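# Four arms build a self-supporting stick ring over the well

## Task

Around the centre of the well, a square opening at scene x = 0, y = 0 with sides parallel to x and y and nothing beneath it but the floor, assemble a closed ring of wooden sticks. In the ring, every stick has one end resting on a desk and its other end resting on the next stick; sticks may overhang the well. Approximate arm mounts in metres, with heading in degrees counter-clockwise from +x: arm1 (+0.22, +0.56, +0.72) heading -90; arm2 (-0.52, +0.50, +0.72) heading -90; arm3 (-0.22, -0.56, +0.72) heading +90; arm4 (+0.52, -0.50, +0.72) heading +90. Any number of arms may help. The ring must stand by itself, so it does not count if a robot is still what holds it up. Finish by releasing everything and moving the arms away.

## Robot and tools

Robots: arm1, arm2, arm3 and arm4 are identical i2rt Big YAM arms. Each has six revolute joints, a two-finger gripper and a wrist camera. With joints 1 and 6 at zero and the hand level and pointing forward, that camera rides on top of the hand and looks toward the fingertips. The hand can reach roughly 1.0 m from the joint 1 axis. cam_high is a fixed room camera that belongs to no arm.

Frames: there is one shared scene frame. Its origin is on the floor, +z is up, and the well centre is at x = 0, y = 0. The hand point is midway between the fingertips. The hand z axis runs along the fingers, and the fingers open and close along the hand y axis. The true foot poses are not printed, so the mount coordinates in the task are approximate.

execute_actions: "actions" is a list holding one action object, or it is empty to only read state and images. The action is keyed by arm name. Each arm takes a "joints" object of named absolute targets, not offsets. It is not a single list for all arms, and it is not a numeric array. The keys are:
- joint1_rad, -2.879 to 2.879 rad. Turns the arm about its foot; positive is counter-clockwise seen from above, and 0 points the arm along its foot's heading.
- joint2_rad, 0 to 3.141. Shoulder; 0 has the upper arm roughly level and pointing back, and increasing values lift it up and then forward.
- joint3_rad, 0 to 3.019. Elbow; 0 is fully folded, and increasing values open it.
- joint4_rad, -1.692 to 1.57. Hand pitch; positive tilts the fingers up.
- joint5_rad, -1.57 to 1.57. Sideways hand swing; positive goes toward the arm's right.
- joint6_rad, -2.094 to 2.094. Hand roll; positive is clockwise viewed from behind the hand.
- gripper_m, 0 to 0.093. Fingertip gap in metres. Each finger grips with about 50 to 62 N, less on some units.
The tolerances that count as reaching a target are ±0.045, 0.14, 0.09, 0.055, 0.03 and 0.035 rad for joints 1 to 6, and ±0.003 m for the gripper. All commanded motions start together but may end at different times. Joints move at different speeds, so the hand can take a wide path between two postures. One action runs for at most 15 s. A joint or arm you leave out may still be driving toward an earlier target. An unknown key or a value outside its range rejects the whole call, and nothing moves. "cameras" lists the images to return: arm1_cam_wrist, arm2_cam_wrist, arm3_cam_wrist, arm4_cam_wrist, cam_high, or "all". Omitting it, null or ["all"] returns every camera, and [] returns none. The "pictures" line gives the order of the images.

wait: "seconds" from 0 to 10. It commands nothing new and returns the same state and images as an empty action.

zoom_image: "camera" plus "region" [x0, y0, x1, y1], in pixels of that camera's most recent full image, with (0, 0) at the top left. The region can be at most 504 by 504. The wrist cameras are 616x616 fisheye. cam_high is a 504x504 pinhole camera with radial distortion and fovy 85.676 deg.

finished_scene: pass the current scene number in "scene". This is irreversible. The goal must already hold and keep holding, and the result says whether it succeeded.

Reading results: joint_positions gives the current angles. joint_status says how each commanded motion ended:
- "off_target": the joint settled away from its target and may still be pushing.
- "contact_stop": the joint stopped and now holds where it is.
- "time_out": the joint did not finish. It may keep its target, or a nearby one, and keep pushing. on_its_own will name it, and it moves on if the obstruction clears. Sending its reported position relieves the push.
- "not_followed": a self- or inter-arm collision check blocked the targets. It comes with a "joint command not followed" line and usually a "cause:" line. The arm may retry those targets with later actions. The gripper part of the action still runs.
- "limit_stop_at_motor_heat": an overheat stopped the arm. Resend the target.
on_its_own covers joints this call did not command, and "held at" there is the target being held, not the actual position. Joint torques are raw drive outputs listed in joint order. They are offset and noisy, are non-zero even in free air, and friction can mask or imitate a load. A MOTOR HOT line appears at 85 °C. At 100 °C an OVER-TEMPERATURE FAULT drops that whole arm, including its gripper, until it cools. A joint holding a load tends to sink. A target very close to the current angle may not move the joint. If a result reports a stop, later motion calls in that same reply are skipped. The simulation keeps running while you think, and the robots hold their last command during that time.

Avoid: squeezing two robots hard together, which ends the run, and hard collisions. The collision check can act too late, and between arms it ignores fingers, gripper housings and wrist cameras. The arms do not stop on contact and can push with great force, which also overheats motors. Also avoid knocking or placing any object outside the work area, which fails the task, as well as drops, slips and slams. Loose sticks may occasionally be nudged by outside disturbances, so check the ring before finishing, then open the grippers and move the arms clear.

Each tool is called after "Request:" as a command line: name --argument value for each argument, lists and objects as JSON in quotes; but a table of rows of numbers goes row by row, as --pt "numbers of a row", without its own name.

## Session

Request:
execute_actions --actions '[]'

Scene clock: 0.00 s.
Joint torques (N m, as the arm reports them, + toward a larger angle): no reading
arm1.joint_positions: joint1_rad=+0.055 joint2_rad=+0.554 joint3_rad=+1.413 joint4_rad=-1.274 joint5_rad=-0.135 joint6_rad=-0.075 gripper_m=+0.094
arm1.joint_status: not commanded
arm1.hand: x=+0.2554 y=+0.3481 z=+1.3668 quat_wxyz=(-0.416, -0.525, -0.654, +0.351) (m; scene frame)
arm2.joint_positions: joint1_rad=-0.291 joint2_rad=+0.586 joint3_rad=+1.450 joint4_rad=-1.336 joint5_rad=-0.238 joint6_rad=+0.375 gripper_m=+0.095
arm2.joint_status: not commanded
arm2.hand: x=-0.5427 y=+0.2918 z=+1.3192 quat_wxyz=(-0.451, -0.735, -0.424, +0.277) (m; scene frame)
arm3.joint_positions: joint1_rad=+0.323 joint2_rad=+0.629 joint3_rad=+1.363 joint4_rad=-1.242 joint5_rad=-0.197 joint6_rad=-0.200 gripper_m=+0.095
arm3.joint_status: not commanded
arm3.hand: x=-0.3314 y=-0.3440 z=+1.3391 quat_wxyz=(-0.270, +0.769, -0.373, -0.442) (m; scene frame)
arm4.joint_positions: joint1_rad=-0.260 joint2_rad=+0.594 joint3_rad=+1.466 joint4_rad=-1.186 joint5_rad=+0.144 joint6_rad=-0.034 gripper_m=+0.094
arm4.joint_status: not commanded
arm4.hand: x=+0.6073 y=-0.2910 z=+1.4071 quat_wxyz=(-0.510, +0.460, -0.665, -0.293) (m; scene frame)
pictures: arm1_cam_wrist, arm2_cam_wrist, arm3_cam_wrist, arm4_cam_wrist, cam_high
Images, in order (width x height): arm1_cam_wrist 616x616, arm2_cam_wrist 616x616, arm3_cam_wrist 616x616, arm4_cam_wrist 616x616, cam_high 504x504.

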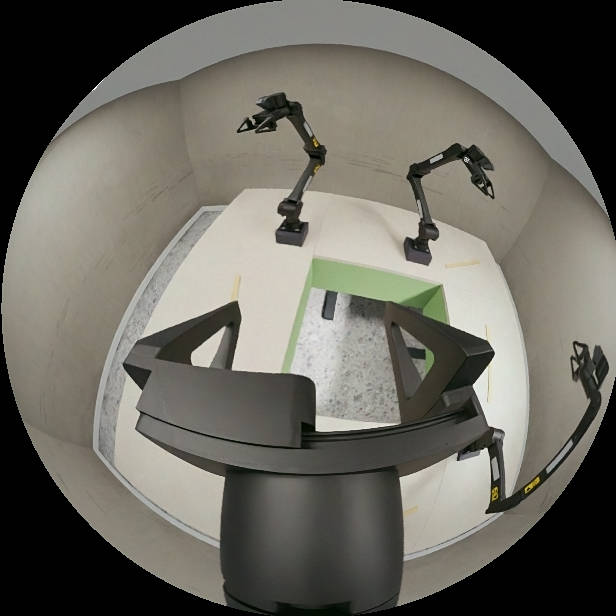

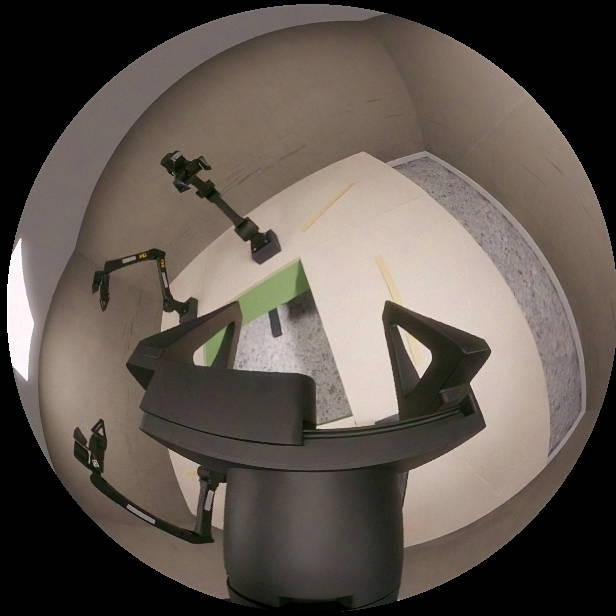

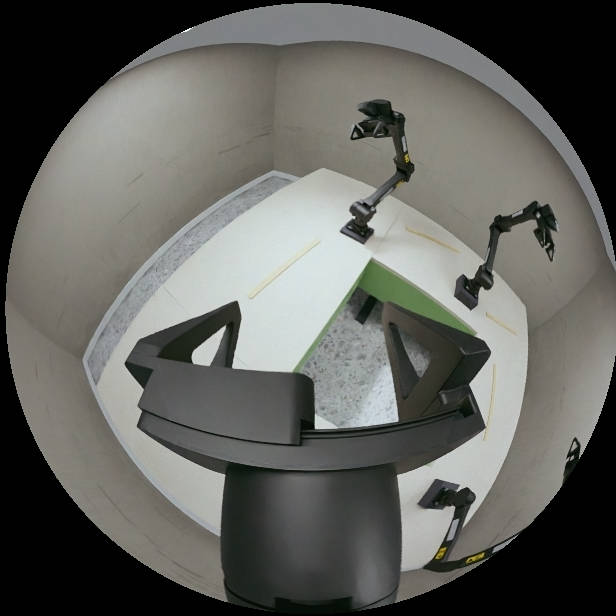

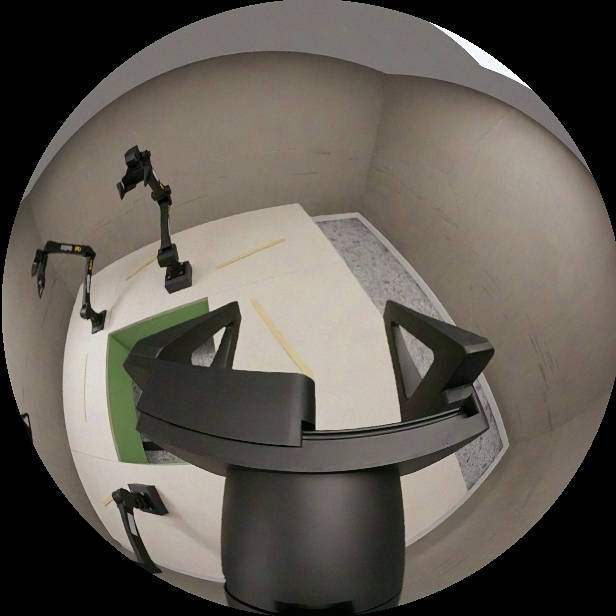

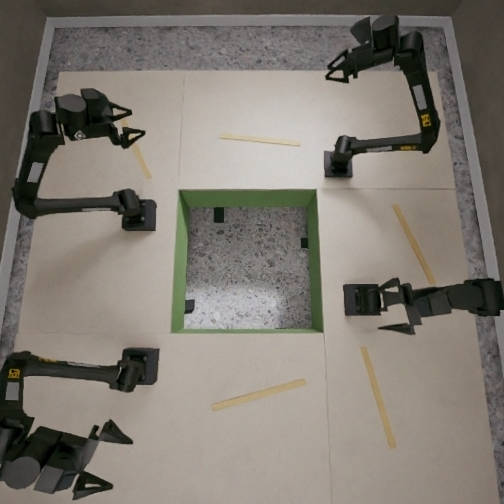

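Request:
execute_actions --actions '[{"arm1":{"joints":{"joint1_rad":0.6,"joint2_rad":0.9,"joint3_rad":0.7,"joint4_rad":-1.3,"joint5_rad":0,"joint6_rad":0,"gripper_m":0.07}},"arm2":{"joints":{"joint1_rad":0,"joint2_rad":0.9,"joint3_rad":0.7,"joint4_rad":-1.3,"joint5_rad":0,"joint6_rad":0,"gripper_m":0.07}},"arm3":{"joints":{"joint1_rad":0.6,"joint2_rad":0.9,"joint3_rad":0.7,"joint4_rad":-1.3,"joint5_rad":0,"joint6_rad":0,"gripper_m":0.07}},"arm4":{"joints":{"joint1_rad":0,"joint2_rad":0.9,"joint3_rad":0.7,"joint4_rad":-1.3,"joint5_rad":0,"joint6_rad":0,"gripper_m":0.07}}}]' --cameras '["cam_high"]'

Request:
zoom_image --camera "cam_high" --region '[100,90,460,290]'

Request:
zoom_image --camera "cam_high" --region '[180,300,440,470]'

Scene clock: 7.17 s.
Joint torques (N m, as the arm reports them, + toward a larger angle): arm1=[ 1.7  -3.96  8.87  0.14  0.02  0.18] | arm2=[-1.46 -3.75 10.39  0.58  0.17 -0.03] | arm3=[-0.28 -1.89  9.02  0.17  0.13  0.15] | arm4=[-1.35 -4.03 10.02 -0.04 -0.06  0.11]
arm1.joint_positions: joint1_rad=+0.592 joint2_rad=+0.910 joint3_rad=+0.697 joint4_rad=-1.287 joint5_rad=-0.001 joint6_rad=-0.013 gripper_m=+0.070
arm1.joint_status: all done
arm1.hand: x=+0.3474 y=+0.3640 z=+0.9329 quat_wxyz=(-0.025, -0.467, -0.884, +0.015) (m; scene frame)
arm2.joint_positions: joint1_rad=+0.000 joint2_rad=+0.908 joint3_rad=+0.699 joint4_rad=-1.301 joint5_rad=-0.003 joint6_rad=+0.008 gripper_m=+0.070
arm2.joint_status: all done
arm2.hand: x=-0.5213 y=+0.2695 z=+0.8877 quat_wxyz=(-0.023, -0.711, -0.702, +0.020) (m; scene frame)
arm3.joint_positions: joint1_rad=+0.599 joint2_rad=+0.903 joint3_rad=+0.697 joint4_rad=-1.295 joint5_rad=-0.002 joint6_rad=-0.010 gripper_m=+0.070
arm3.joint_status: all done
arm3.hand: x=-0.3515 y=-0.3742 z=+0.9392 quat_wxyz=(-0.021, +0.891, -0.451, -0.037) (m; scene frame)
arm4.joint_positions: joint1_rad=-0.001 joint2_rad=+0.904 joint3_rad=+0.699 joint4_rad=-1.293 joint5_rad=+0.001 joint6_rad=-0.009 gripper_m=+0.070
arm4.joint_status: all done
arm4.hand: x=+0.5282 y=-0.2669 z=+0.9386 quat_wxyz=(-0.027, +0.698, -0.715, -0.023) (m; scene frame)
pictures: cam_high
Images, in order (width x height): cam_high 504x504.

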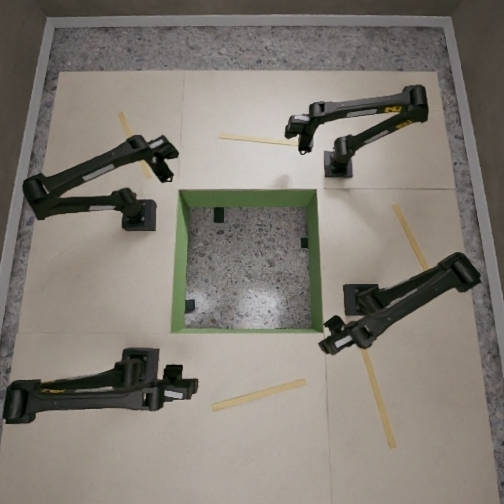

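Region (100, 90, 460, 290) of cam_high's 504x504 image, scaled by 1.400, with more detail than that image has.

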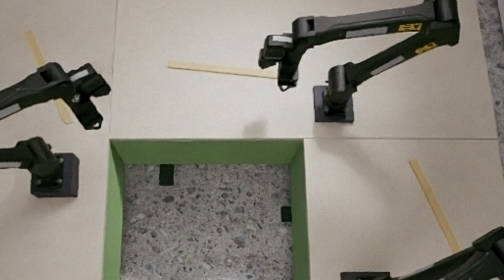

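Region (180, 300, 440, 470) of cam_high's 504x504 image, scaled by 1.938, with more detail than that image has; it fills the top 330 rows of this view, and the rest is white.

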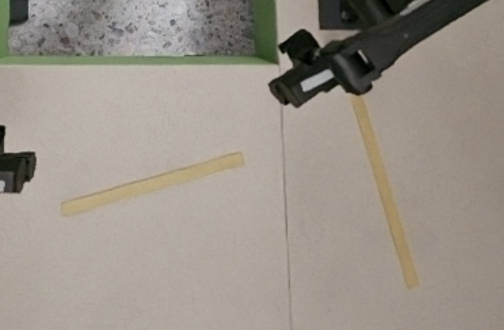

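Request:
execute_actions --actions '[{"arm1":{"joints":{"joint1_rad":1.678,"joint2_rad":1.559,"joint3_rad":0.82,"joint4_rad":-0.815,"joint6_rad":-0.143}},"arm2":{"joints":{"joint1_rad":-0.401,"joint2_rad":1.467,"joint3_rad":0.88,"joint4_rad":-0.963,"joint6_rad":-0.29}},"arm3":{"joints":{"joint1_rad":1.649,"joint2_rad":1.497,"joint3_rad":0.75,"joint4_rad":-0.805,"joint6_rad":-0.363}},"arm4":{"joints":{"joint1_rad":-0.344,"joint2_rad":1.818,"joint3_rad":1.18,"joint4_rad":-0.91,"joint6_rad":-0.602}}}]'

Scene clock: 27.47 s.
Joint torques (N m, as the arm reports them, + toward a larger angle): arm1=[  1.71 -11.07   7.59   1.2   -0.05  -0.07] | arm2=[-0.98 -9.86  9.2   1.06  0.09 -0.05] | arm3=[ -0.58 -10.01   8.65   0.6    0.04  -0.04] | arm4=[ -0.62 -18.03   8.87   0.24  -0.04  -0.12]
arm1.joint_positions: joint1_rad=+1.674 joint2_rad=+1.552 joint3_rad=+0.806 joint4_rad=-0.832 joint5_rad=+0.000 joint6_rad=-0.132 gripper_m=+0.070
arm1.joint_status: all done
arm1.hand: x=+0.5766 y=+0.5947 z=+0.7926 quat_wxyz=(+0.008, +0.114, -0.993, -0.005) (m; scene frame)
arm2.joint_positions: joint1_rad=-0.407 joint2_rad=+1.460 joint3_rad=+0.874 joint4_rad=-0.977 joint5_rad=-0.001 joint6_rad=-0.282 gripper_m=+0.070
arm2.joint_status: all done
arm2.hand: x=-0.6673 y=+0.1633 z=+0.7990 quat_wxyz=(-0.003, -0.751, -0.660, +0.003) (m; scene frame)
arm3.joint_positions: joint1_rad=+1.650 joint2_rad=+1.501 joint3_rad=+0.721 joint4_rad=-0.815 joint5_rad=+0.000 joint6_rad=-0.354 gripper_m=+0.070
arm3.joint_status: all done
arm3.hand: x=-0.5443 y=-0.5936 z=+0.7886 quat_wxyz=(-0.006, +0.974, +0.226, +0.011) (m; scene frame)
arm4.joint_positions: joint1_rad=-0.350 joint2_rad=+1.824 joint3_rad=+1.165 joint4_rad=-0.912 joint5_rad=+0.000 joint6_rad=-0.592 gripper_m=+0.070
arm4.joint_status: all done
arm4.hand: x=+0.7010 y=-0.0509 z=+0.7915 quat_wxyz=(+0.001, +0.777, -0.629, +0.001) (m; scene frame)
pictures: arm1_cam_wrist, arm2_cam_wrist, arm3_cam_wrist, arm4_cam_wrist, cam_high
Images, in order (width x height): arm1_cam_wrist 616x616, arm2_cam_wrist 616x616, arm3_cam_wrist 616x616, arm4_cam_wrist 616x616, cam_high 504x504.

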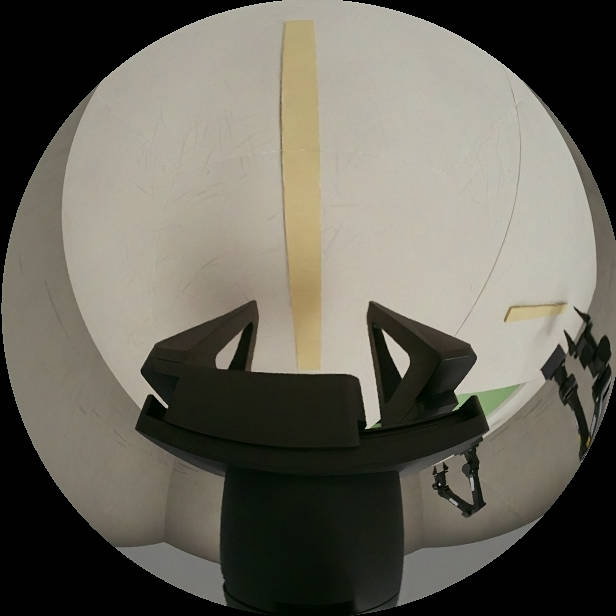

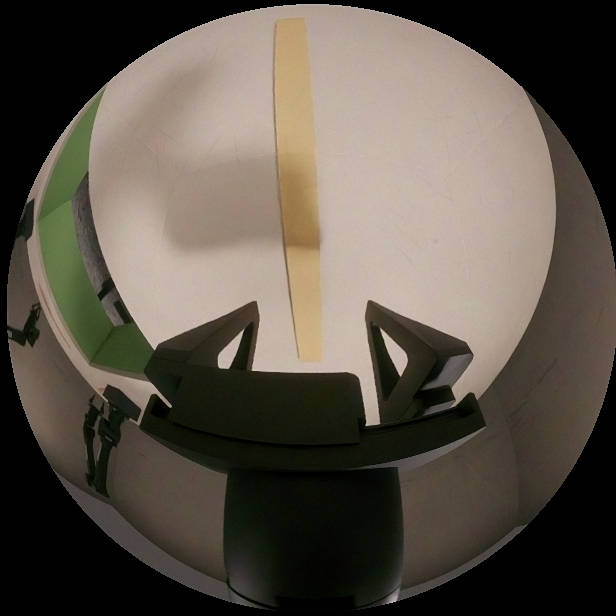

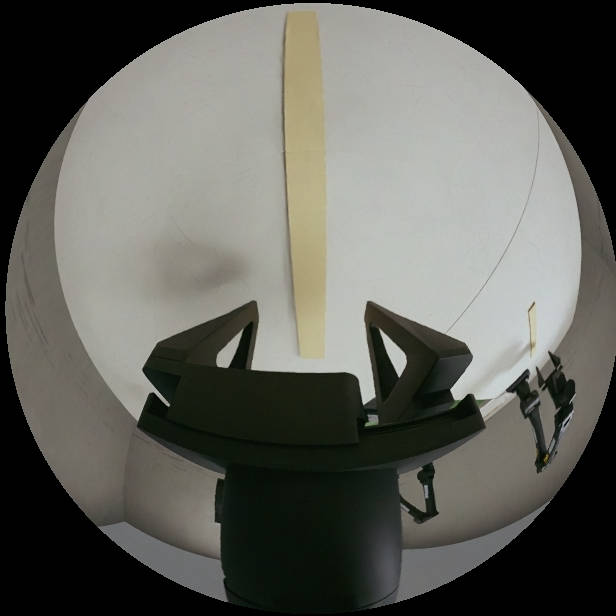

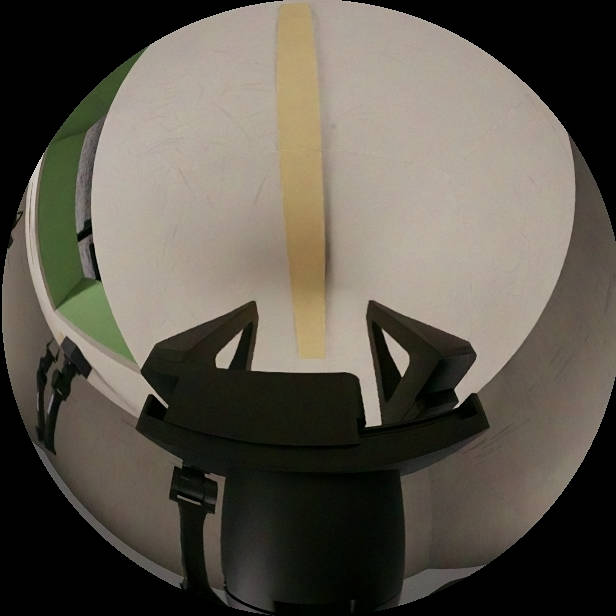

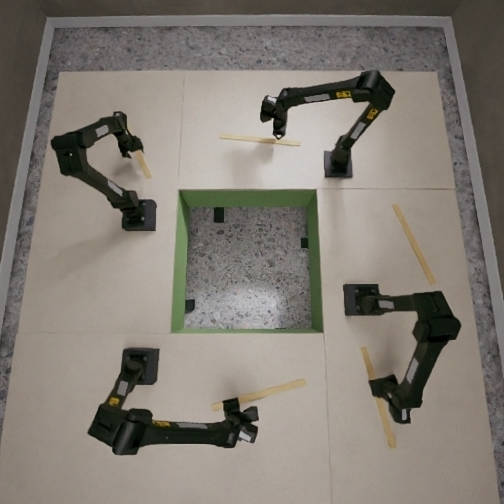

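Request:
execute_actions --actions '[{"arm1":{"joints":{"joint2_rad":1.755,"joint4_rad":-0.64}},"arm2":{"joints":{"joint2_rad":1.68,"joint4_rad":-0.775}},"arm3":{"joints":{"joint2_rad":1.71,"joint4_rad":-0.625}},"arm4":{"joints":{"joint2_rad":1.98,"joint4_rad":-0.775}}}]'

Scene clock: 34.57 s.
Joint torques (N m, as the arm reports them, + toward a larger angle): arm1=[  1.48 -12.26   6.14   1.22  -0.1   -0.05] | arm2=[-0.72 -9.73  7.39  1.08  0.06 -0.03] | arm3=[ -0.42 -10.09   6.5    0.89   0.12  -0.02] | arm4=[ -1.57 -15.17   7.48   0.41  -0.09  -0.06]
arm1.joint_positions: joint1_rad=+1.676 joint2_rad=+1.744 joint3_rad=+0.809 joint4_rad=-0.657 joint5_rad=+0.001 joint6_rad=-0.132 gripper_m=+0.070
arm1.joint_status: all done
arm1.hand: x=+0.5900 y=+0.5970 z=+0.7258 quat_wxyz=(+0.015, +0.115, -0.993, -0.004) (m; scene frame)
arm2.joint_positions: joint1_rad=-0.405 joint2_rad=+1.649 joint3_rad=+0.883 joint4_rad=-0.790 joint5_rad=+0.000 joint6_rad=-0.283 gripper_m=+0.070
arm2.joint_status: all done
arm2.hand: x=-0.6788 y=+0.1350 z=+0.7337 quat_wxyz=(-0.004, -0.750, -0.661, +0.007) (m; scene frame)
arm3.joint_positions: joint1_rad=+1.647 joint2_rad=+1.694 joint3_rad=+0.735 joint4_rad=-0.640 joint5_rad=-0.002 joint6_rad=-0.357 gripper_m=+0.070
arm3.joint_status: all done
arm3.hand: x=-0.5640 y=-0.5940 z=+0.7295 quat_wxyz=(-0.005, +0.974, +0.227, +0.013) (m; scene frame)
arm4.joint_positions: joint1_rad=-0.343 joint2_rad=+1.943 joint3_rad=+1.176 joint4_rad=-0.783 joint5_rad=+0.001 joint6_rad=-0.596 gripper_m=+0.070
arm4.joint_status: all done
arm4.hand: x=+0.7049 y=-0.0324 z=+0.7388 quat_wxyz=(-0.010, +0.781, -0.625, -0.001) (m; scene frame)
pictures: arm1_cam_wrist, arm2_cam_wrist, arm3_cam_wrist, arm4_cam_wrist, cam_high
Images, in order (width x height): arm1_cam_wrist 616x616, arm2_cam_wrist 616x616, arm3_cam_wrist 616x616, arm4_cam_wrist 616x616, cam_high 504x504.

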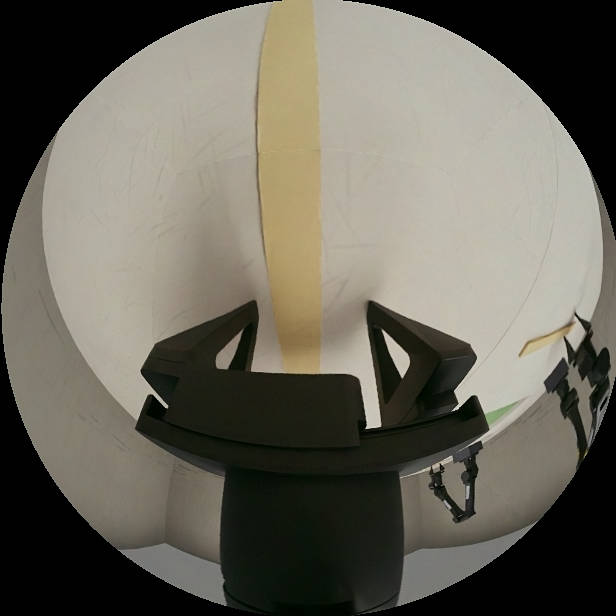

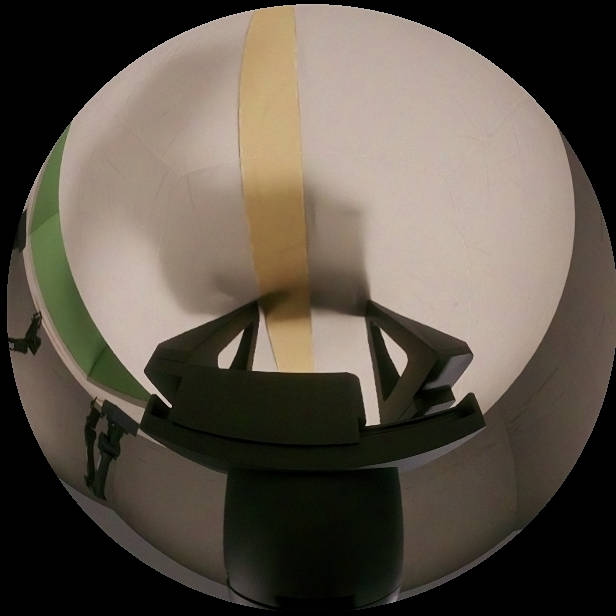

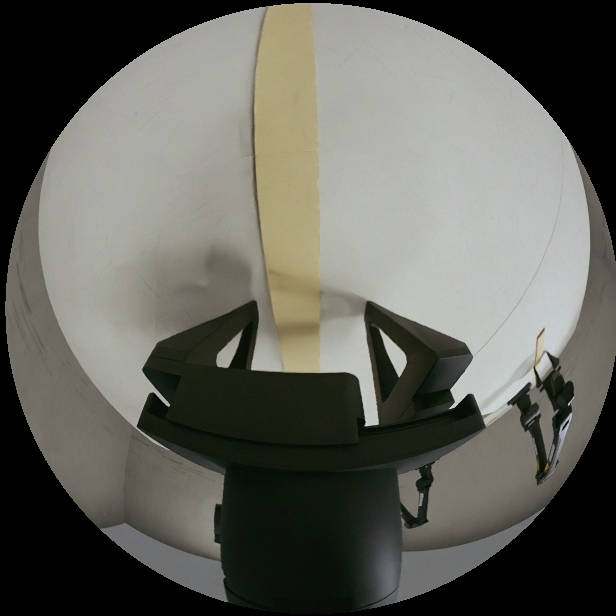

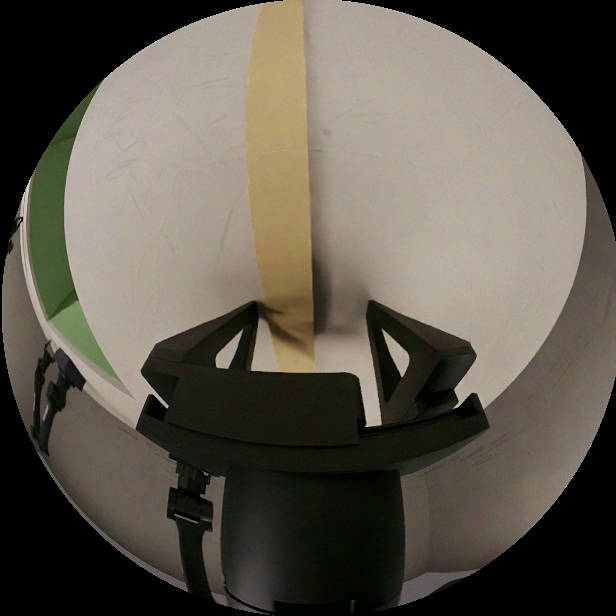

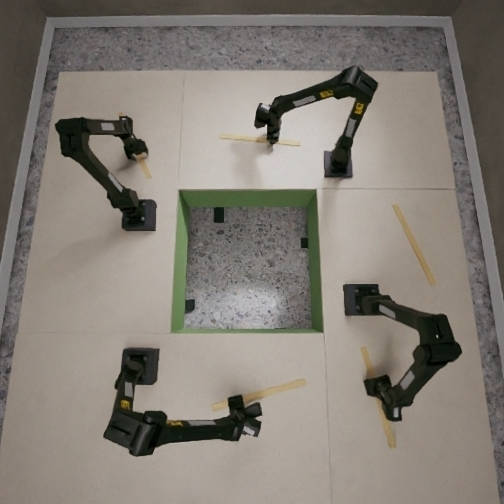

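Request:
execute_actions --actions '[{"arm2":{"joints":{"joint1_rad":-0.37,"joint2_rad":1.62}},"arm4":{"joints":{"joint1_rad":-0.305,"joint2_rad":1.90}}}]' --cameras '[]'

Request:
execute_actions --actions '[{"arm2":{"joints":{"joint2_rad":1.69}},"arm4":{"joints":{"joint2_rad":1.98}}}]' --cameras '["arm2_cam_wrist","arm4_cam_wrist"]'

Scene clock: 41.53 s.
Joint torques (N m, as the arm reports them, + toward a larger angle): arm1=[  1.67 -12.44   6.17   1.18  -0.11  -0.05] | arm2=[ -1.12 -13.37   7.57   0.94   0.    -0.04] | arm3=[-0.92 -9.86  6.45  0.78  0.13 -0.04] | arm4=[ -1.77 -18.53   7.74   0.49  -0.1   -0.03]
arm1.joint_positions: joint1_rad=+1.676 joint2_rad=+1.744 joint3_rad=+0.809 joint4_rad=-0.657 joint5_rad=+0.001 joint6_rad=-0.132 gripper_m=+0.070
arm1.joint_status: not commanded
arm1.hand: x=+0.5900 y=+0.5970 z=+0.7258 quat_wxyz=(+0.015, +0.115, -0.993, -0.004) (m; scene frame)
arm2.joint_positions: joint1_rad=-0.371 joint2_rad=+1.629 joint3_rad=+0.883 joint4_rad=-0.790 joint5_rad=+0.002 joint6_rad=-0.283 gripper_m=+0.070
arm2.joint_status: all done
arm2.hand: x=-0.6678 y=+0.1275 z=+0.7413 quat_wxyz=(-0.008, -0.739, -0.674, +0.016) (m; scene frame)
arm3.joint_positions: joint1_rad=+1.647 joint2_rad=+1.694 joint3_rad=+0.735 joint4_rad=-0.640 joint5_rad=-0.002 joint6_rad=-0.357 gripper_m=+0.070
arm3.joint_status: not commanded
arm3.hand: x=-0.5640 y=-0.5940 z=+0.7295 quat_wxyz=(-0.005, +0.974, +0.227, +0.013) (m; scene frame)
arm4.joint_positions: joint1_rad=-0.304 joint2_rad=+1.903 joint3_rad=+1.176 joint4_rad=-0.782 joint5_rad=+0.001 joint6_rad=-0.596 gripper_m=+0.070
arm4.joint_status: all done
arm4.hand: x=+0.6888 y=-0.0190 z=+0.7580 quat_wxyz=(-0.029, +0.792, -0.609, -0.008) (m; scene frame)
pictures: none
No camera images: the call's "cameras" was empty. Leave "cameras" out to get every camera's image.

Scene clock: 42.30 s.
Joint torques (N m, as the arm reports them, + toward a larger angle): arm1=[  1.5  -12.41   6.19   1.2   -0.11  -0.06] | arm2=[-1.11 -9.11  7.29  0.99  0.02 -0.04] | arm3=[-0.57 -9.79  6.52  0.82  0.12 -0.04] | arm4=[ -1.57 -15.11   7.31   0.39  -0.09  -0.01]
arm1.joint_positions: joint1_rad=+1.676 joint2_rad=+1.744 joint3_rad=+0.809 joint4_rad=-0.657 joint5_rad=+0.001 joint6_rad=-0.132 gripper_m=+0.070
arm1.joint_status: not commanded
arm1.hand: x=+0.5900 y=+0.5970 z=+0.7258 quat_wxyz=(+0.015, +0.115, -0.993, -0.004) (m; scene frame)
arm2.joint_positions: joint1_rad=-0.372 joint2_rad=+1.651 joint3_rad=+0.884 joint4_rad=-0.788 joint5_rad=+0.001 joint6_rad=-0.285 gripper_m=+0.070
arm2.joint_status: all done
arm2.hand: x=-0.6671 y=+0.1296 z=+0.7332 quat_wxyz=(-0.004, -0.739, -0.674, +0.007) (m; scene frame)
arm3.joint_positions: joint1_rad=+1.647 joint2_rad=+1.694 joint3_rad=+0.735 joint4_rad=-0.640 joint5_rad=-0.002 joint6_rad=-0.357 gripper_m=+0.070
arm3.joint_status: not commanded
arm3.hand: x=-0.5640 y=-0.5940 z=+0.7295 quat_wxyz=(-0.005, +0.974, +0.227, +0.013) (m; scene frame)
arm4.joint_positions: joint1_rad=-0.302 joint2_rad=+1.943 joint3_rad=+1.178 joint4_rad=-0.780 joint5_rad=+0.001 joint6_rad=-0.599 gripper_m=+0.070
arm4.joint_status: all done
arm4.hand: x=+0.6863 y=-0.0235 z=+0.7392 quat_wxyz=(-0.012, +0.794, -0.608, -0.002) (m; scene frame)
pictures: arm2_cam_wrist, arm4_cam_wrist
Images, in order (width x height): arm2_cam_wrist 616x616, arm4_cam_wrist 616x616.

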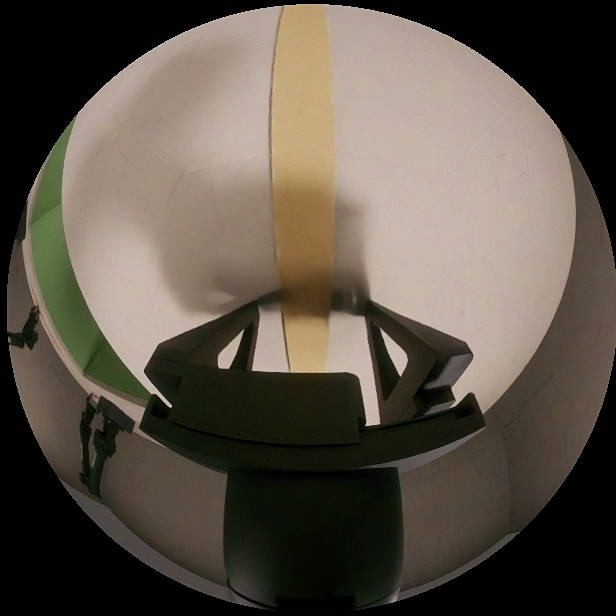

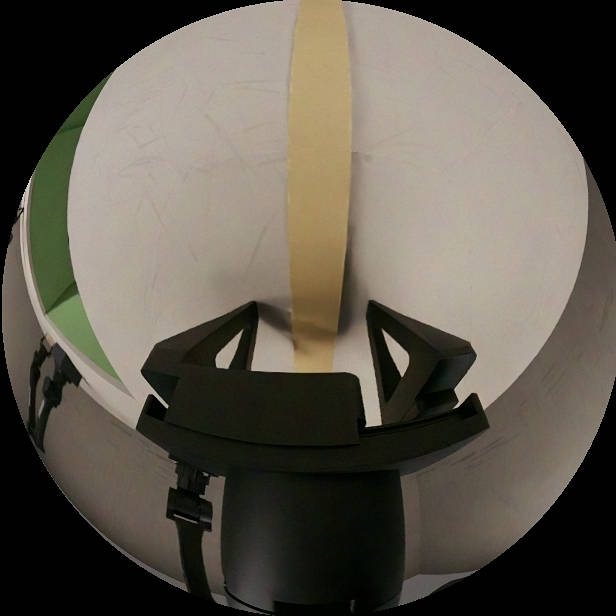

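Request:
execute_actions --actions '[{"arm1":{"joints":{"gripper_m":0.0}},"arm2":{"joints":{"gripper_m":0.0}},"arm3":{"joints":{"gripper_m":0.0}},"arm4":{"joints":{"gripper_m":0.0}}}]' --cameras '[]'

Request:
execute_actions --actions '[{"arm1":{"joints":{"joint2_rad":1.45,"joint4_rad":-0.93,"joint6_rad":-1.4}},"arm2":{"joints":{"joint2_rad":1.4,"joint4_rad":-1.05}},"arm3":{"joints":{"joint2_rad":1.4,"joint4_rad":-0.92,"joint6_rad":-1.4}},"arm4":{"joints":{"joint2_rad":1.72,"joint4_rad":-1.0}}}]'

Scene clock: 50.30 s.
Joint torques (N m, as the arm reports them, + toward a larger angle): arm1=[  1.59 -12.41   6.18   1.17  -0.08  -0.03] | arm2=[-1.15 -9.32  7.22  0.99  0.12 -0.03] | arm3=[-0.67 -9.9   6.51  0.55  0.09 -0.01] | arm4=[ -1.67 -15.42   7.33   0.36  -0.09  -0.03]
arm1.joint_positions: joint1_rad=+1.676 joint2_rad=+1.744 joint3_rad=+0.809 joint4_rad=-0.657 joint5_rad=+0.000 joint6_rad=-0.135 gripper_m=+0.027
arm1.joint_status: gripper_m off_target (ended at +0.027, target +0.000)
arm1.hand: x=+0.5900 y=+0.5971 z=+0.7258 quat_wxyz=(+0.015, +0.117, -0.993, -0.005) (m; scene frame)
arm2.joint_positions: joint1_rad=-0.372 joint2_rad=+1.651 joint3_rad=+0.884 joint4_rad=-0.787 joint5_rad=-0.003 joint6_rad=-0.286 gripper_m=+0.027
arm2.joint_status: gripper_m off_target (ended at +0.027, target +0.000)
arm2.hand: x=-0.6665 y=+0.1291 z=+0.7332 quat_wxyz=(-0.006, -0.738, -0.674, +0.007) (m; scene frame)
arm3.joint_positions: joint1_rad=+1.647 joint2_rad=+1.695 joint3_rad=+0.735 joint4_rad=-0.637 joint5_rad=-0.001 joint6_rad=-0.359 gripper_m=+0.028
arm3.joint_status: gripper_m off_target (ended at +0.028, target +0.000)
arm3.hand: x=-0.5647 y=-0.5940 z=+0.7293 quat_wxyz=(-0.006, +0.974, +0.228, +0.012) (m; scene frame)
arm4.joint_positions: joint1_rad=-0.302 joint2_rad=+1.944 joint3_rad=+1.178 joint4_rad=-0.780 joint5_rad=+0.001 joint6_rad=-0.599 gripper_m=+0.027
arm4.joint_status: gripper_m off_target (ended at +0.027, target +0.000)
arm4.hand: x=+0.6863 y=-0.0238 z=+0.7388 quat_wxyz=(-0.011, +0.794, -0.608, -0.002) (m; scene frame)
pictures: none
No camera images: the call's "cameras" was empty. Leave "cameras" out to get every camera's image.

Scene clock: 52.30 s.
Joint torques (N m, as the arm reports them, + toward a larger angle): arm1=[ 1.42 -9.23  7.92 -0.2  -0.17 -0.07] | arm2=[-0.91 -8.09  9.68 -0.02  0.12 -0.01] | arm3=[-0.7  -7.46  8.35 -0.22  0.   -0.04] | arm4=[ -1.51 -14.86   9.29  -0.16  -0.06  -0.02]
arm1.joint_positions: joint1_rad=+1.676 joint2_rad=+1.437 joint3_rad=+0.809 joint4_rad=-0.913 joint5_rad=+0.000 joint6_rad=-1.387 gripper_m=+0.027
arm1.joint_status: all done
arm1.hand: x=+0.5705 y=+0.5942 z=+0.8320 quat_wxyz=(-0.011, +0.676, -0.736, +0.002) (m; scene frame)
arm2.joint_positions: joint1_rad=-0.372 joint2_rad=+1.383 joint3_rad=+0.874 joint4_rad=-1.036 joint5_rad=-0.003 joint6_rad=-0.286 gripper_m=+0.027
arm2.joint_status: all done
arm2.hand: x=-0.6515 y=+0.1675 z=+0.8249 quat_wxyz=(-0.008, -0.738, -0.674, +0.011) (m; scene frame)
arm3.joint_positions: joint1_rad=+1.647 joint2_rad=+1.390 joint3_rad=+0.735 joint4_rad=-0.911 joint5_rad=-0.001 joint6_rad=-1.390 gripper_m=+0.028
arm3.joint_status: all done
arm3.hand: x=-0.5401 y=-0.5931 z=+0.8267 quat_wxyz=(-0.009, +0.735, +0.679, +0.001) (m; scene frame)
arm4.joint_positions: joint1_rad=-0.302 joint2_rad=+1.704 joint3_rad=+1.171 joint4_rad=-0.989 joint5_rad=+0.001 joint6_rad=-0.599 gripper_m=+0.027
arm4.joint_status: all done
arm4.hand: x=+0.6782 y=-0.0461 z=+0.8483 quat_wxyz=(-0.023, +0.794, -0.608, -0.006) (m; scene frame)
pictures: arm1_cam_wrist, arm2_cam_wrist, arm3_cam_wrist, arm4_cam_wrist, cam_high
Images, in order (width x height): arm1_cam_wrist 616x616, arm2_cam_wrist 616x616, arm3_cam_wrist 616x616, arm4_cam_wrist 616x616, cam_high 504x504.

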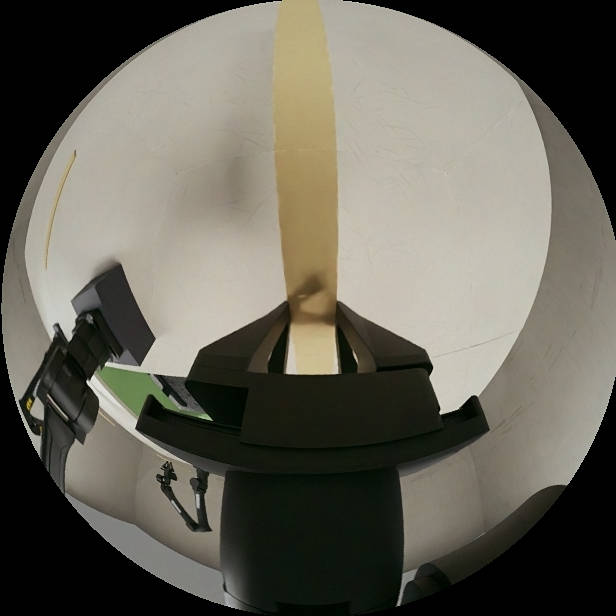

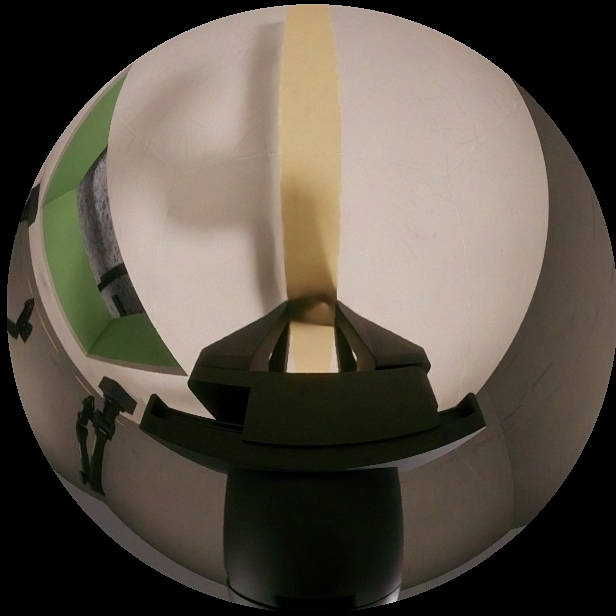

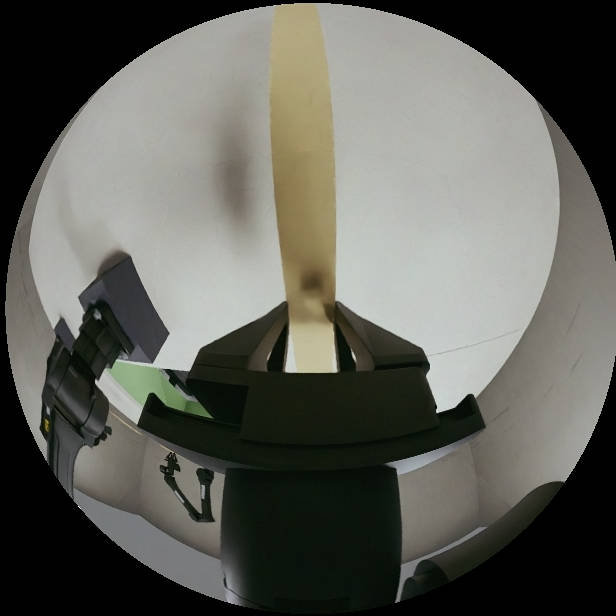

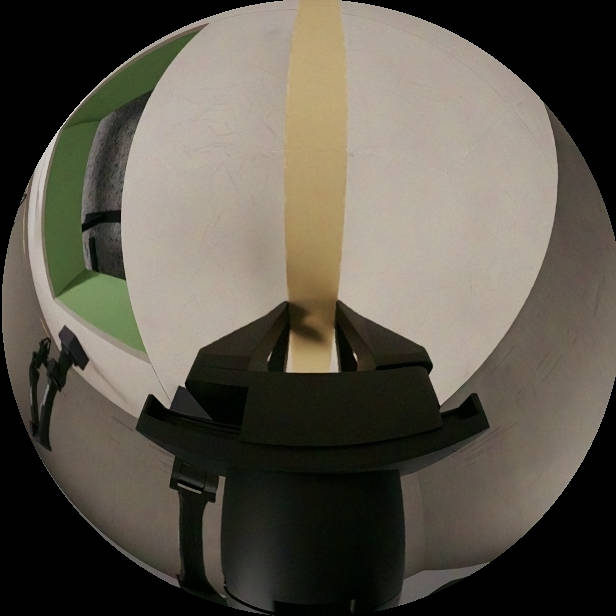

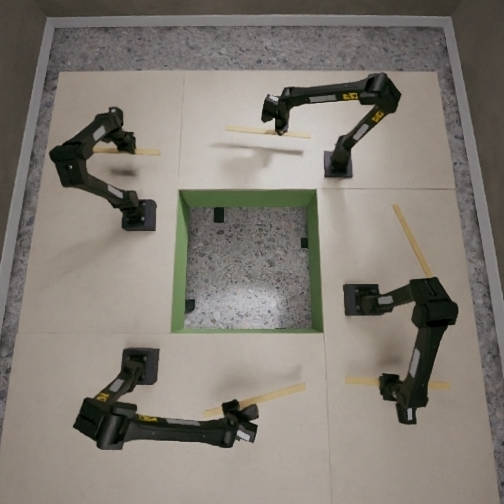

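Request:
execute_actions --actions '[{"arm2":{"joints":{"joint1_rad":0.329,"joint2_rad":1.70,"joint3_rad":1.261,"joint4_rad":-1.087,"joint6_rad":-1.243}},"arm4":{"joints":{"joint1_rad":0.35,"joint2_rad":1.78,"joint3_rad":1.219,"joint4_rad":-0.973,"joint6_rad":-1.22}}}]' --cameras '["cam_high"]'

Request:
execute_actions --actions '[{"arm1":{"joints":{"joint1_rad":-0.74,"joint2_rad":1.279,"joint3_rad":0.6,"joint4_rad":-0.879}},"arm3":{"joints":{"joint1_rad":-0.756,"joint2_rad":1.279,"joint3_rad":0.6,"joint4_rad":-0.879}}}]' --cameras '["cam_high"]'

Request:
execute_actions --actions '[{"arm1":{"joints":{"joint6_rad":-0.74}},"arm3":{"joints":{"joint6_rad":-0.74}}}]' --cameras '["cam_high"]'

Request:
zoom_image --camera "cam_high" --region '[130,150,370,390]'

Scene clock: 63.47 s.
Joint torques (N m, as the arm reports them, + toward a larger angle): arm1=[ 1.46 -9.12  8.   -0.18 -0.17 -0.07] | arm2=[ -1.33 -14.58  11.42   0.17   0.04  -0.05] | arm3=[-0.22 -7.37  8.31 -0.27  0.01 -0.07] | arm4=[ -1.54 -16.59  10.7    0.43  -0.08  -0.07]
arm1.joint_positions: joint1_rad=+1.676 joint2_rad=+1.437 joint3_rad=+0.809 joint4_rad=-0.913 joint5_rad=+0.000 joint6_rad=-1.387 gripper_m=+0.027
arm1.joint_status: not commanded
arm1.hand: x=+0.5705 y=+0.5942 z=+0.8320 quat_wxyz=(-0.011, +0.677, -0.736, +0.002) (m; scene frame)
arm2.joint_positions: joint1_rad=+0.331 joint2_rad=+1.690 joint3_rad=+1.236 joint4_rad=-1.079 joint5_rad=-0.001 joint6_rad=-1.235 gripper_m=+0.027
arm2.joint_status: all done
arm2.hand: x=-0.3640 y=+0.0389 z=+0.8278 quat_wxyz=(-0.008, -0.005, -1.000, +0.019) (m; scene frame)
arm3.joint_positions: joint1_rad=+1.647 joint2_rad=+1.390 joint3_rad=+0.735 joint4_rad=-0.911 joint5_rad=-0.001 joint6_rad=-1.390 gripper_m=+0.028
arm3.joint_status: not commanded
arm3.hand: x=-0.5401 y=-0.5931 z=+0.8267 quat_wxyz=(-0.009, +0.735, +0.679, +0.001) (m; scene frame)
arm4.joint_positions: joint1_rad=+0.354 joint2_rad=+1.775 joint3_rad=+1.188 joint4_rad=-0.980 joint5_rad=-0.001 joint6_rad=-1.211 gripper_m=+0.027
arm4.joint_status: all done
arm4.hand: x=+0.3672 y=-0.0405 z=+0.8206 quat_wxyz=(-0.001, +1.000, -0.019, +0.000) (m; scene frame)
pictures: cam_high
Images, in order (width x height): cam_high 504x504.

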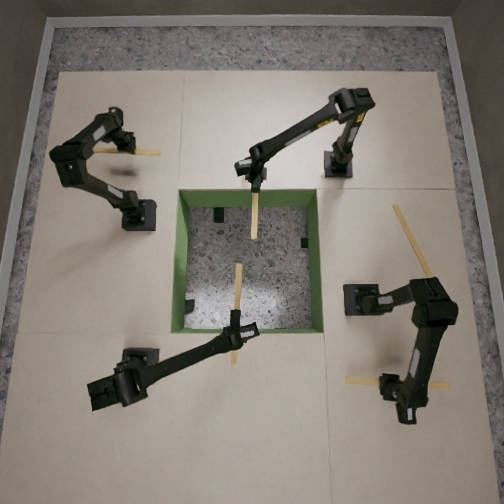

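Scene clock: 65.67 s.
Joint torques (N m, as the arm reports them, + toward a larger angle): arm1=[ 0.62 -7.66  7.12  0.96 -0.18 -0.06] | arm2=[ -1.26 -14.59  11.34   0.19   0.02  -0.05] | arm3=[-0.52 -6.24  7.56  0.31 -0.14 -0.03] | arm4=[ -1.87 -16.54  10.74   0.36  -0.07  -0.08]
arm1.joint_positions: joint1_rad=-0.733 joint2_rad=+1.286 joint3_rad=+0.596 joint4_rad=-0.891 joint5_rad=+0.001 joint6_rad=-1.389 gripper_m=+0.027
arm1.joint_status: all done
arm1.hand: x=+0.0332 y=+0.3585 z=+0.8147 quat_wxyz=(+0.005, -0.444, -0.896, -0.007) (m; scene frame)
arm2.joint_positions: joint1_rad=+0.331 joint2_rad=+1.690 joint3_rad=+1.236 joint4_rad=-1.079 joint5_rad=-0.001 joint6_rad=-1.236 gripper_m=+0.027
arm2.joint_status: not commanded
arm2.hand: x=-0.3640 y=+0.0389 z=+0.8278 quat_wxyz=(-0.008, -0.004, -1.000, +0.019) (m; scene frame)
arm3.joint_positions: joint1_rad=-0.755 joint2_rad=+1.282 joint3_rad=+0.594 joint4_rad=-0.884 joint5_rad=+0.003 joint6_rad=-1.392 gripper_m=+0.028
arm3.joint_status: all done
arm3.hand: x=-0.0337 y=-0.3573 z=+0.8156 quat_wxyz=(-0.005, +0.898, -0.439, -0.004) (m; scene frame)
arm4.joint_positions: joint1_rad=+0.354 joint2_rad=+1.775 joint3_rad=+1.188 joint4_rad=-0.980 joint5_rad=-0.001 joint6_rad=-1.211 gripper_m=+0.027
arm4.joint_status: not commanded
arm4.hand: x=+0.3672 y=-0.0405 z=+0.8206 quat_wxyz=(-0.001, +1.000, -0.019, +0.000) (m; scene frame)
pictures: cam_high
Images, in order (width x height): cam_high 504x504.

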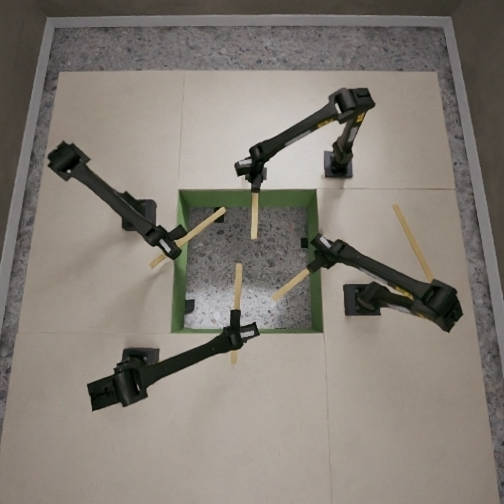

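Scene clock: 67.30 s.
Joint torques (N m, as the arm reports them, + toward a larger angle): arm1=[ 0.83 -7.57  7.12  1.   -0.14  0.19] | arm2=[ -1.25 -14.68  11.44   0.26   0.05  -0.06] | arm3=[-0.54 -5.93  7.55  0.41 -0.1   0.1 ] | arm4=[ -1.71 -16.61  10.61   0.36  -0.08  -0.07]
arm1.joint_positions: joint1_rad=-0.733 joint2_rad=+1.286 joint3_rad=+0.596 joint4_rad=-0.891 joint5_rad=+0.001 joint6_rad=-0.753 gripper_m=+0.027
arm1.joint_status: all done
arm1.hand: x=+0.0332 y=+0.3585 z=+0.8147 quat_wxyz=(+0.007, -0.702, -0.712, -0.005) (m; scene frame)
arm2.joint_positions: joint1_rad=+0.331 joint2_rad=+1.690 joint3_rad=+1.236 joint4_rad=-1.079 joint5_rad=-0.001 joint6_rad=-1.236 gripper_m=+0.027
arm2.joint_status: not commanded
arm2.hand: x=-0.3640 y=+0.0389 z=+0.8278 quat_wxyz=(-0.008, -0.004, -1.000, +0.019) (m; scene frame)
arm3.joint_positions: joint1_rad=-0.755 joint2_rad=+1.282 joint3_rad=+0.594 joint4_rad=-0.884 joint5_rad=+0.003 joint6_rad=-0.750 gripper_m=+0.028
arm3.joint_status: all done
arm3.hand: x=-0.0337 y=-0.3573 z=+0.8156 quat_wxyz=(-0.003, +0.714, -0.700, -0.006) (m; scene frame)
arm4.joint_positions: joint1_rad=+0.354 joint2_rad=+1.775 joint3_rad=+1.188 joint4_rad=-0.980 joint5_rad=-0.001 joint6_rad=-1.211 gripper_m=+0.027
arm4.joint_status: not commanded
arm4.hand: x=+0.3672 y=-0.0405 z=+0.8206 quat_wxyz=(-0.001, +1.000, -0.019, +0.000) (m; scene frame)
pictures: cam_high
Images, in order (width x height): cam_high 504x504.

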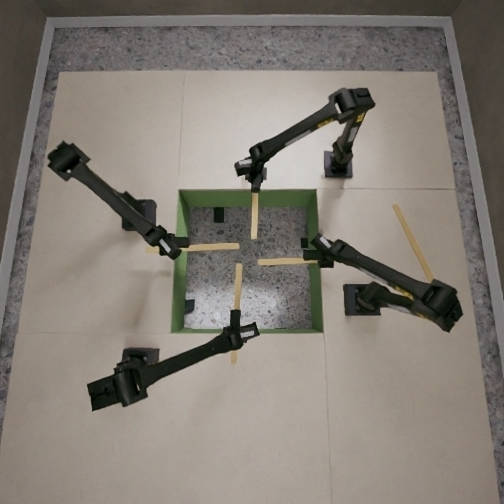

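Region (130, 150, 370, 390) of cam_high's 504x504 image, scaled by 2.100, with more detail than that image has.

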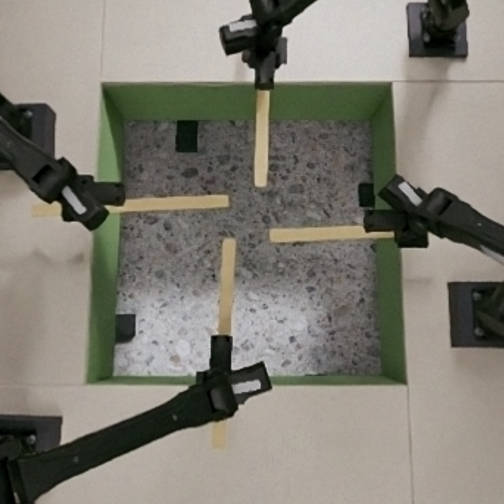

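Request:
execute_actions --actions '[{"arm1":{"joints":{"joint1_rad":-0.69,"joint2_rad":1.34,"joint3_rad":0.531,"joint4_rad":-0.58,"joint5_rad":-0.14,"joint6_rad":-0.67}},"arm3":{"joints":{"joint1_rad":-0.70,"joint2_rad":1.34,"joint3_rad":0.531,"joint4_rad":-0.58,"joint5_rad":-0.14,"joint6_rad":-0.62}},"arm2":{"joints":{"joint1_rad":0.36,"joint2_rad":1.79,"joint3_rad":1.209,"joint4_rad":-0.92,"joint5_rad":-0.217,"joint6_rad":-1.215}},"arm4":{"joints":{"joint1_rad":0.385,"joint2_rad":1.855,"joint3_rad":1.175,"joint4_rad":-0.80,"joint5_rad":-0.214,"joint6_rad":-1.175}}}]' --cameras '["cam_high"]'

Request:
zoom_image --camera "cam_high" --region '[190,200,310,320]'

Scene clock: 78.57 s.
Joint torques (N m, as the arm reports them, + toward a larger angle): arm1=[ 1.74 -6.56  7.5   1.84 -0.42  0.18] | arm2=[ -1.05 -15.53   9.34   1.1   -0.27   0.08] | arm3=[-0.67 -6.22  7.52  1.19 -0.2   0.11] | arm4=[ -1.59 -17.31   7.79   0.91  -0.34   0.1 ]
arm1.joint_positions: joint1_rad=-0.700 joint2_rad=+1.334 joint3_rad=+0.517 joint4_rad=-0.603 joint5_rad=-0.136 joint6_rad=-0.682 gripper_m=+0.027
arm1.joint_status: all done
arm1.hand: x=+0.0415 y=+0.3192 z=+0.7848 quat_wxyz=(-0.068, -0.708, -0.699, +0.069) (m; scene frame)
arm2.joint_positions: joint1_rad=+0.359 joint2_rad=+1.781 joint3_rad=+1.202 joint4_rad=-0.936 joint5_rad=-0.213 joint6_rad=-1.222 gripper_m=+0.027
arm2.joint_status: all done
arm2.hand: x=-0.3126 y=+0.0430 z=+0.7787 quat_wxyz=(-0.110, +0.006, -0.994, -0.009) (m; scene frame)
arm3.joint_positions: joint1_rad=-0.701 joint2_rad=+1.344 joint3_rad=+0.517 joint4_rad=-0.595 joint5_rad=-0.137 joint6_rad=-0.629 gripper_m=+0.028
arm3.joint_status: all done
arm3.hand: x=-0.0486 y=-0.3134 z=+0.7842 quat_wxyz=(-0.068, +0.690, -0.716, -0.085) (m; scene frame)
arm4.joint_positions: joint1_rad=+0.385 joint2_rad=+1.850 joint3_rad=+1.172 joint4_rad=-0.814 joint5_rad=-0.210 joint6_rad=-1.184 gripper_m=+0.027
arm4.joint_status: all done
arm4.hand: x=+0.3114 y=-0.0353 z=+0.7853 quat_wxyz=(+0.002, +0.994, -0.013, -0.111) (m; scene frame)
pictures: cam_high
Images, in order (width x height): cam_high 504x504.

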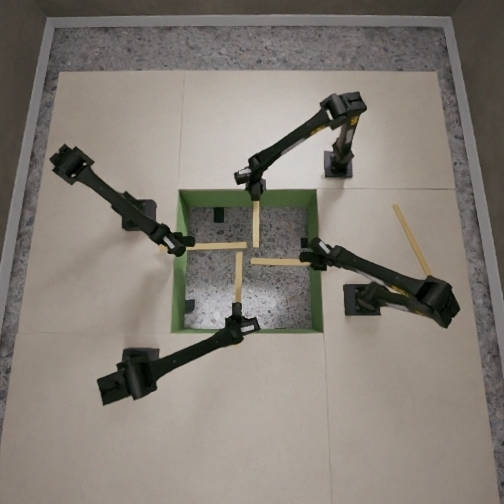

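Region (190, 200, 310, 320) of cam_high's 504x504 image, scaled by 4.200, with more detail than that image has.

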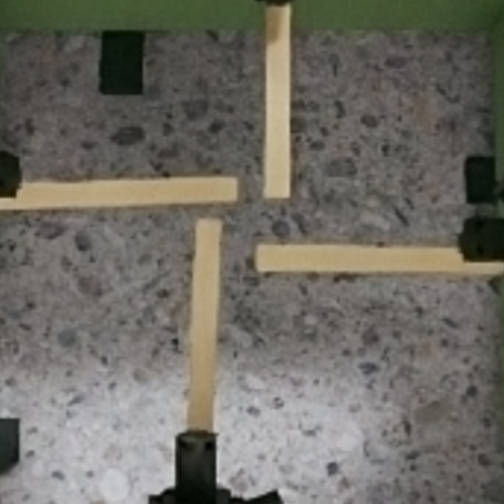

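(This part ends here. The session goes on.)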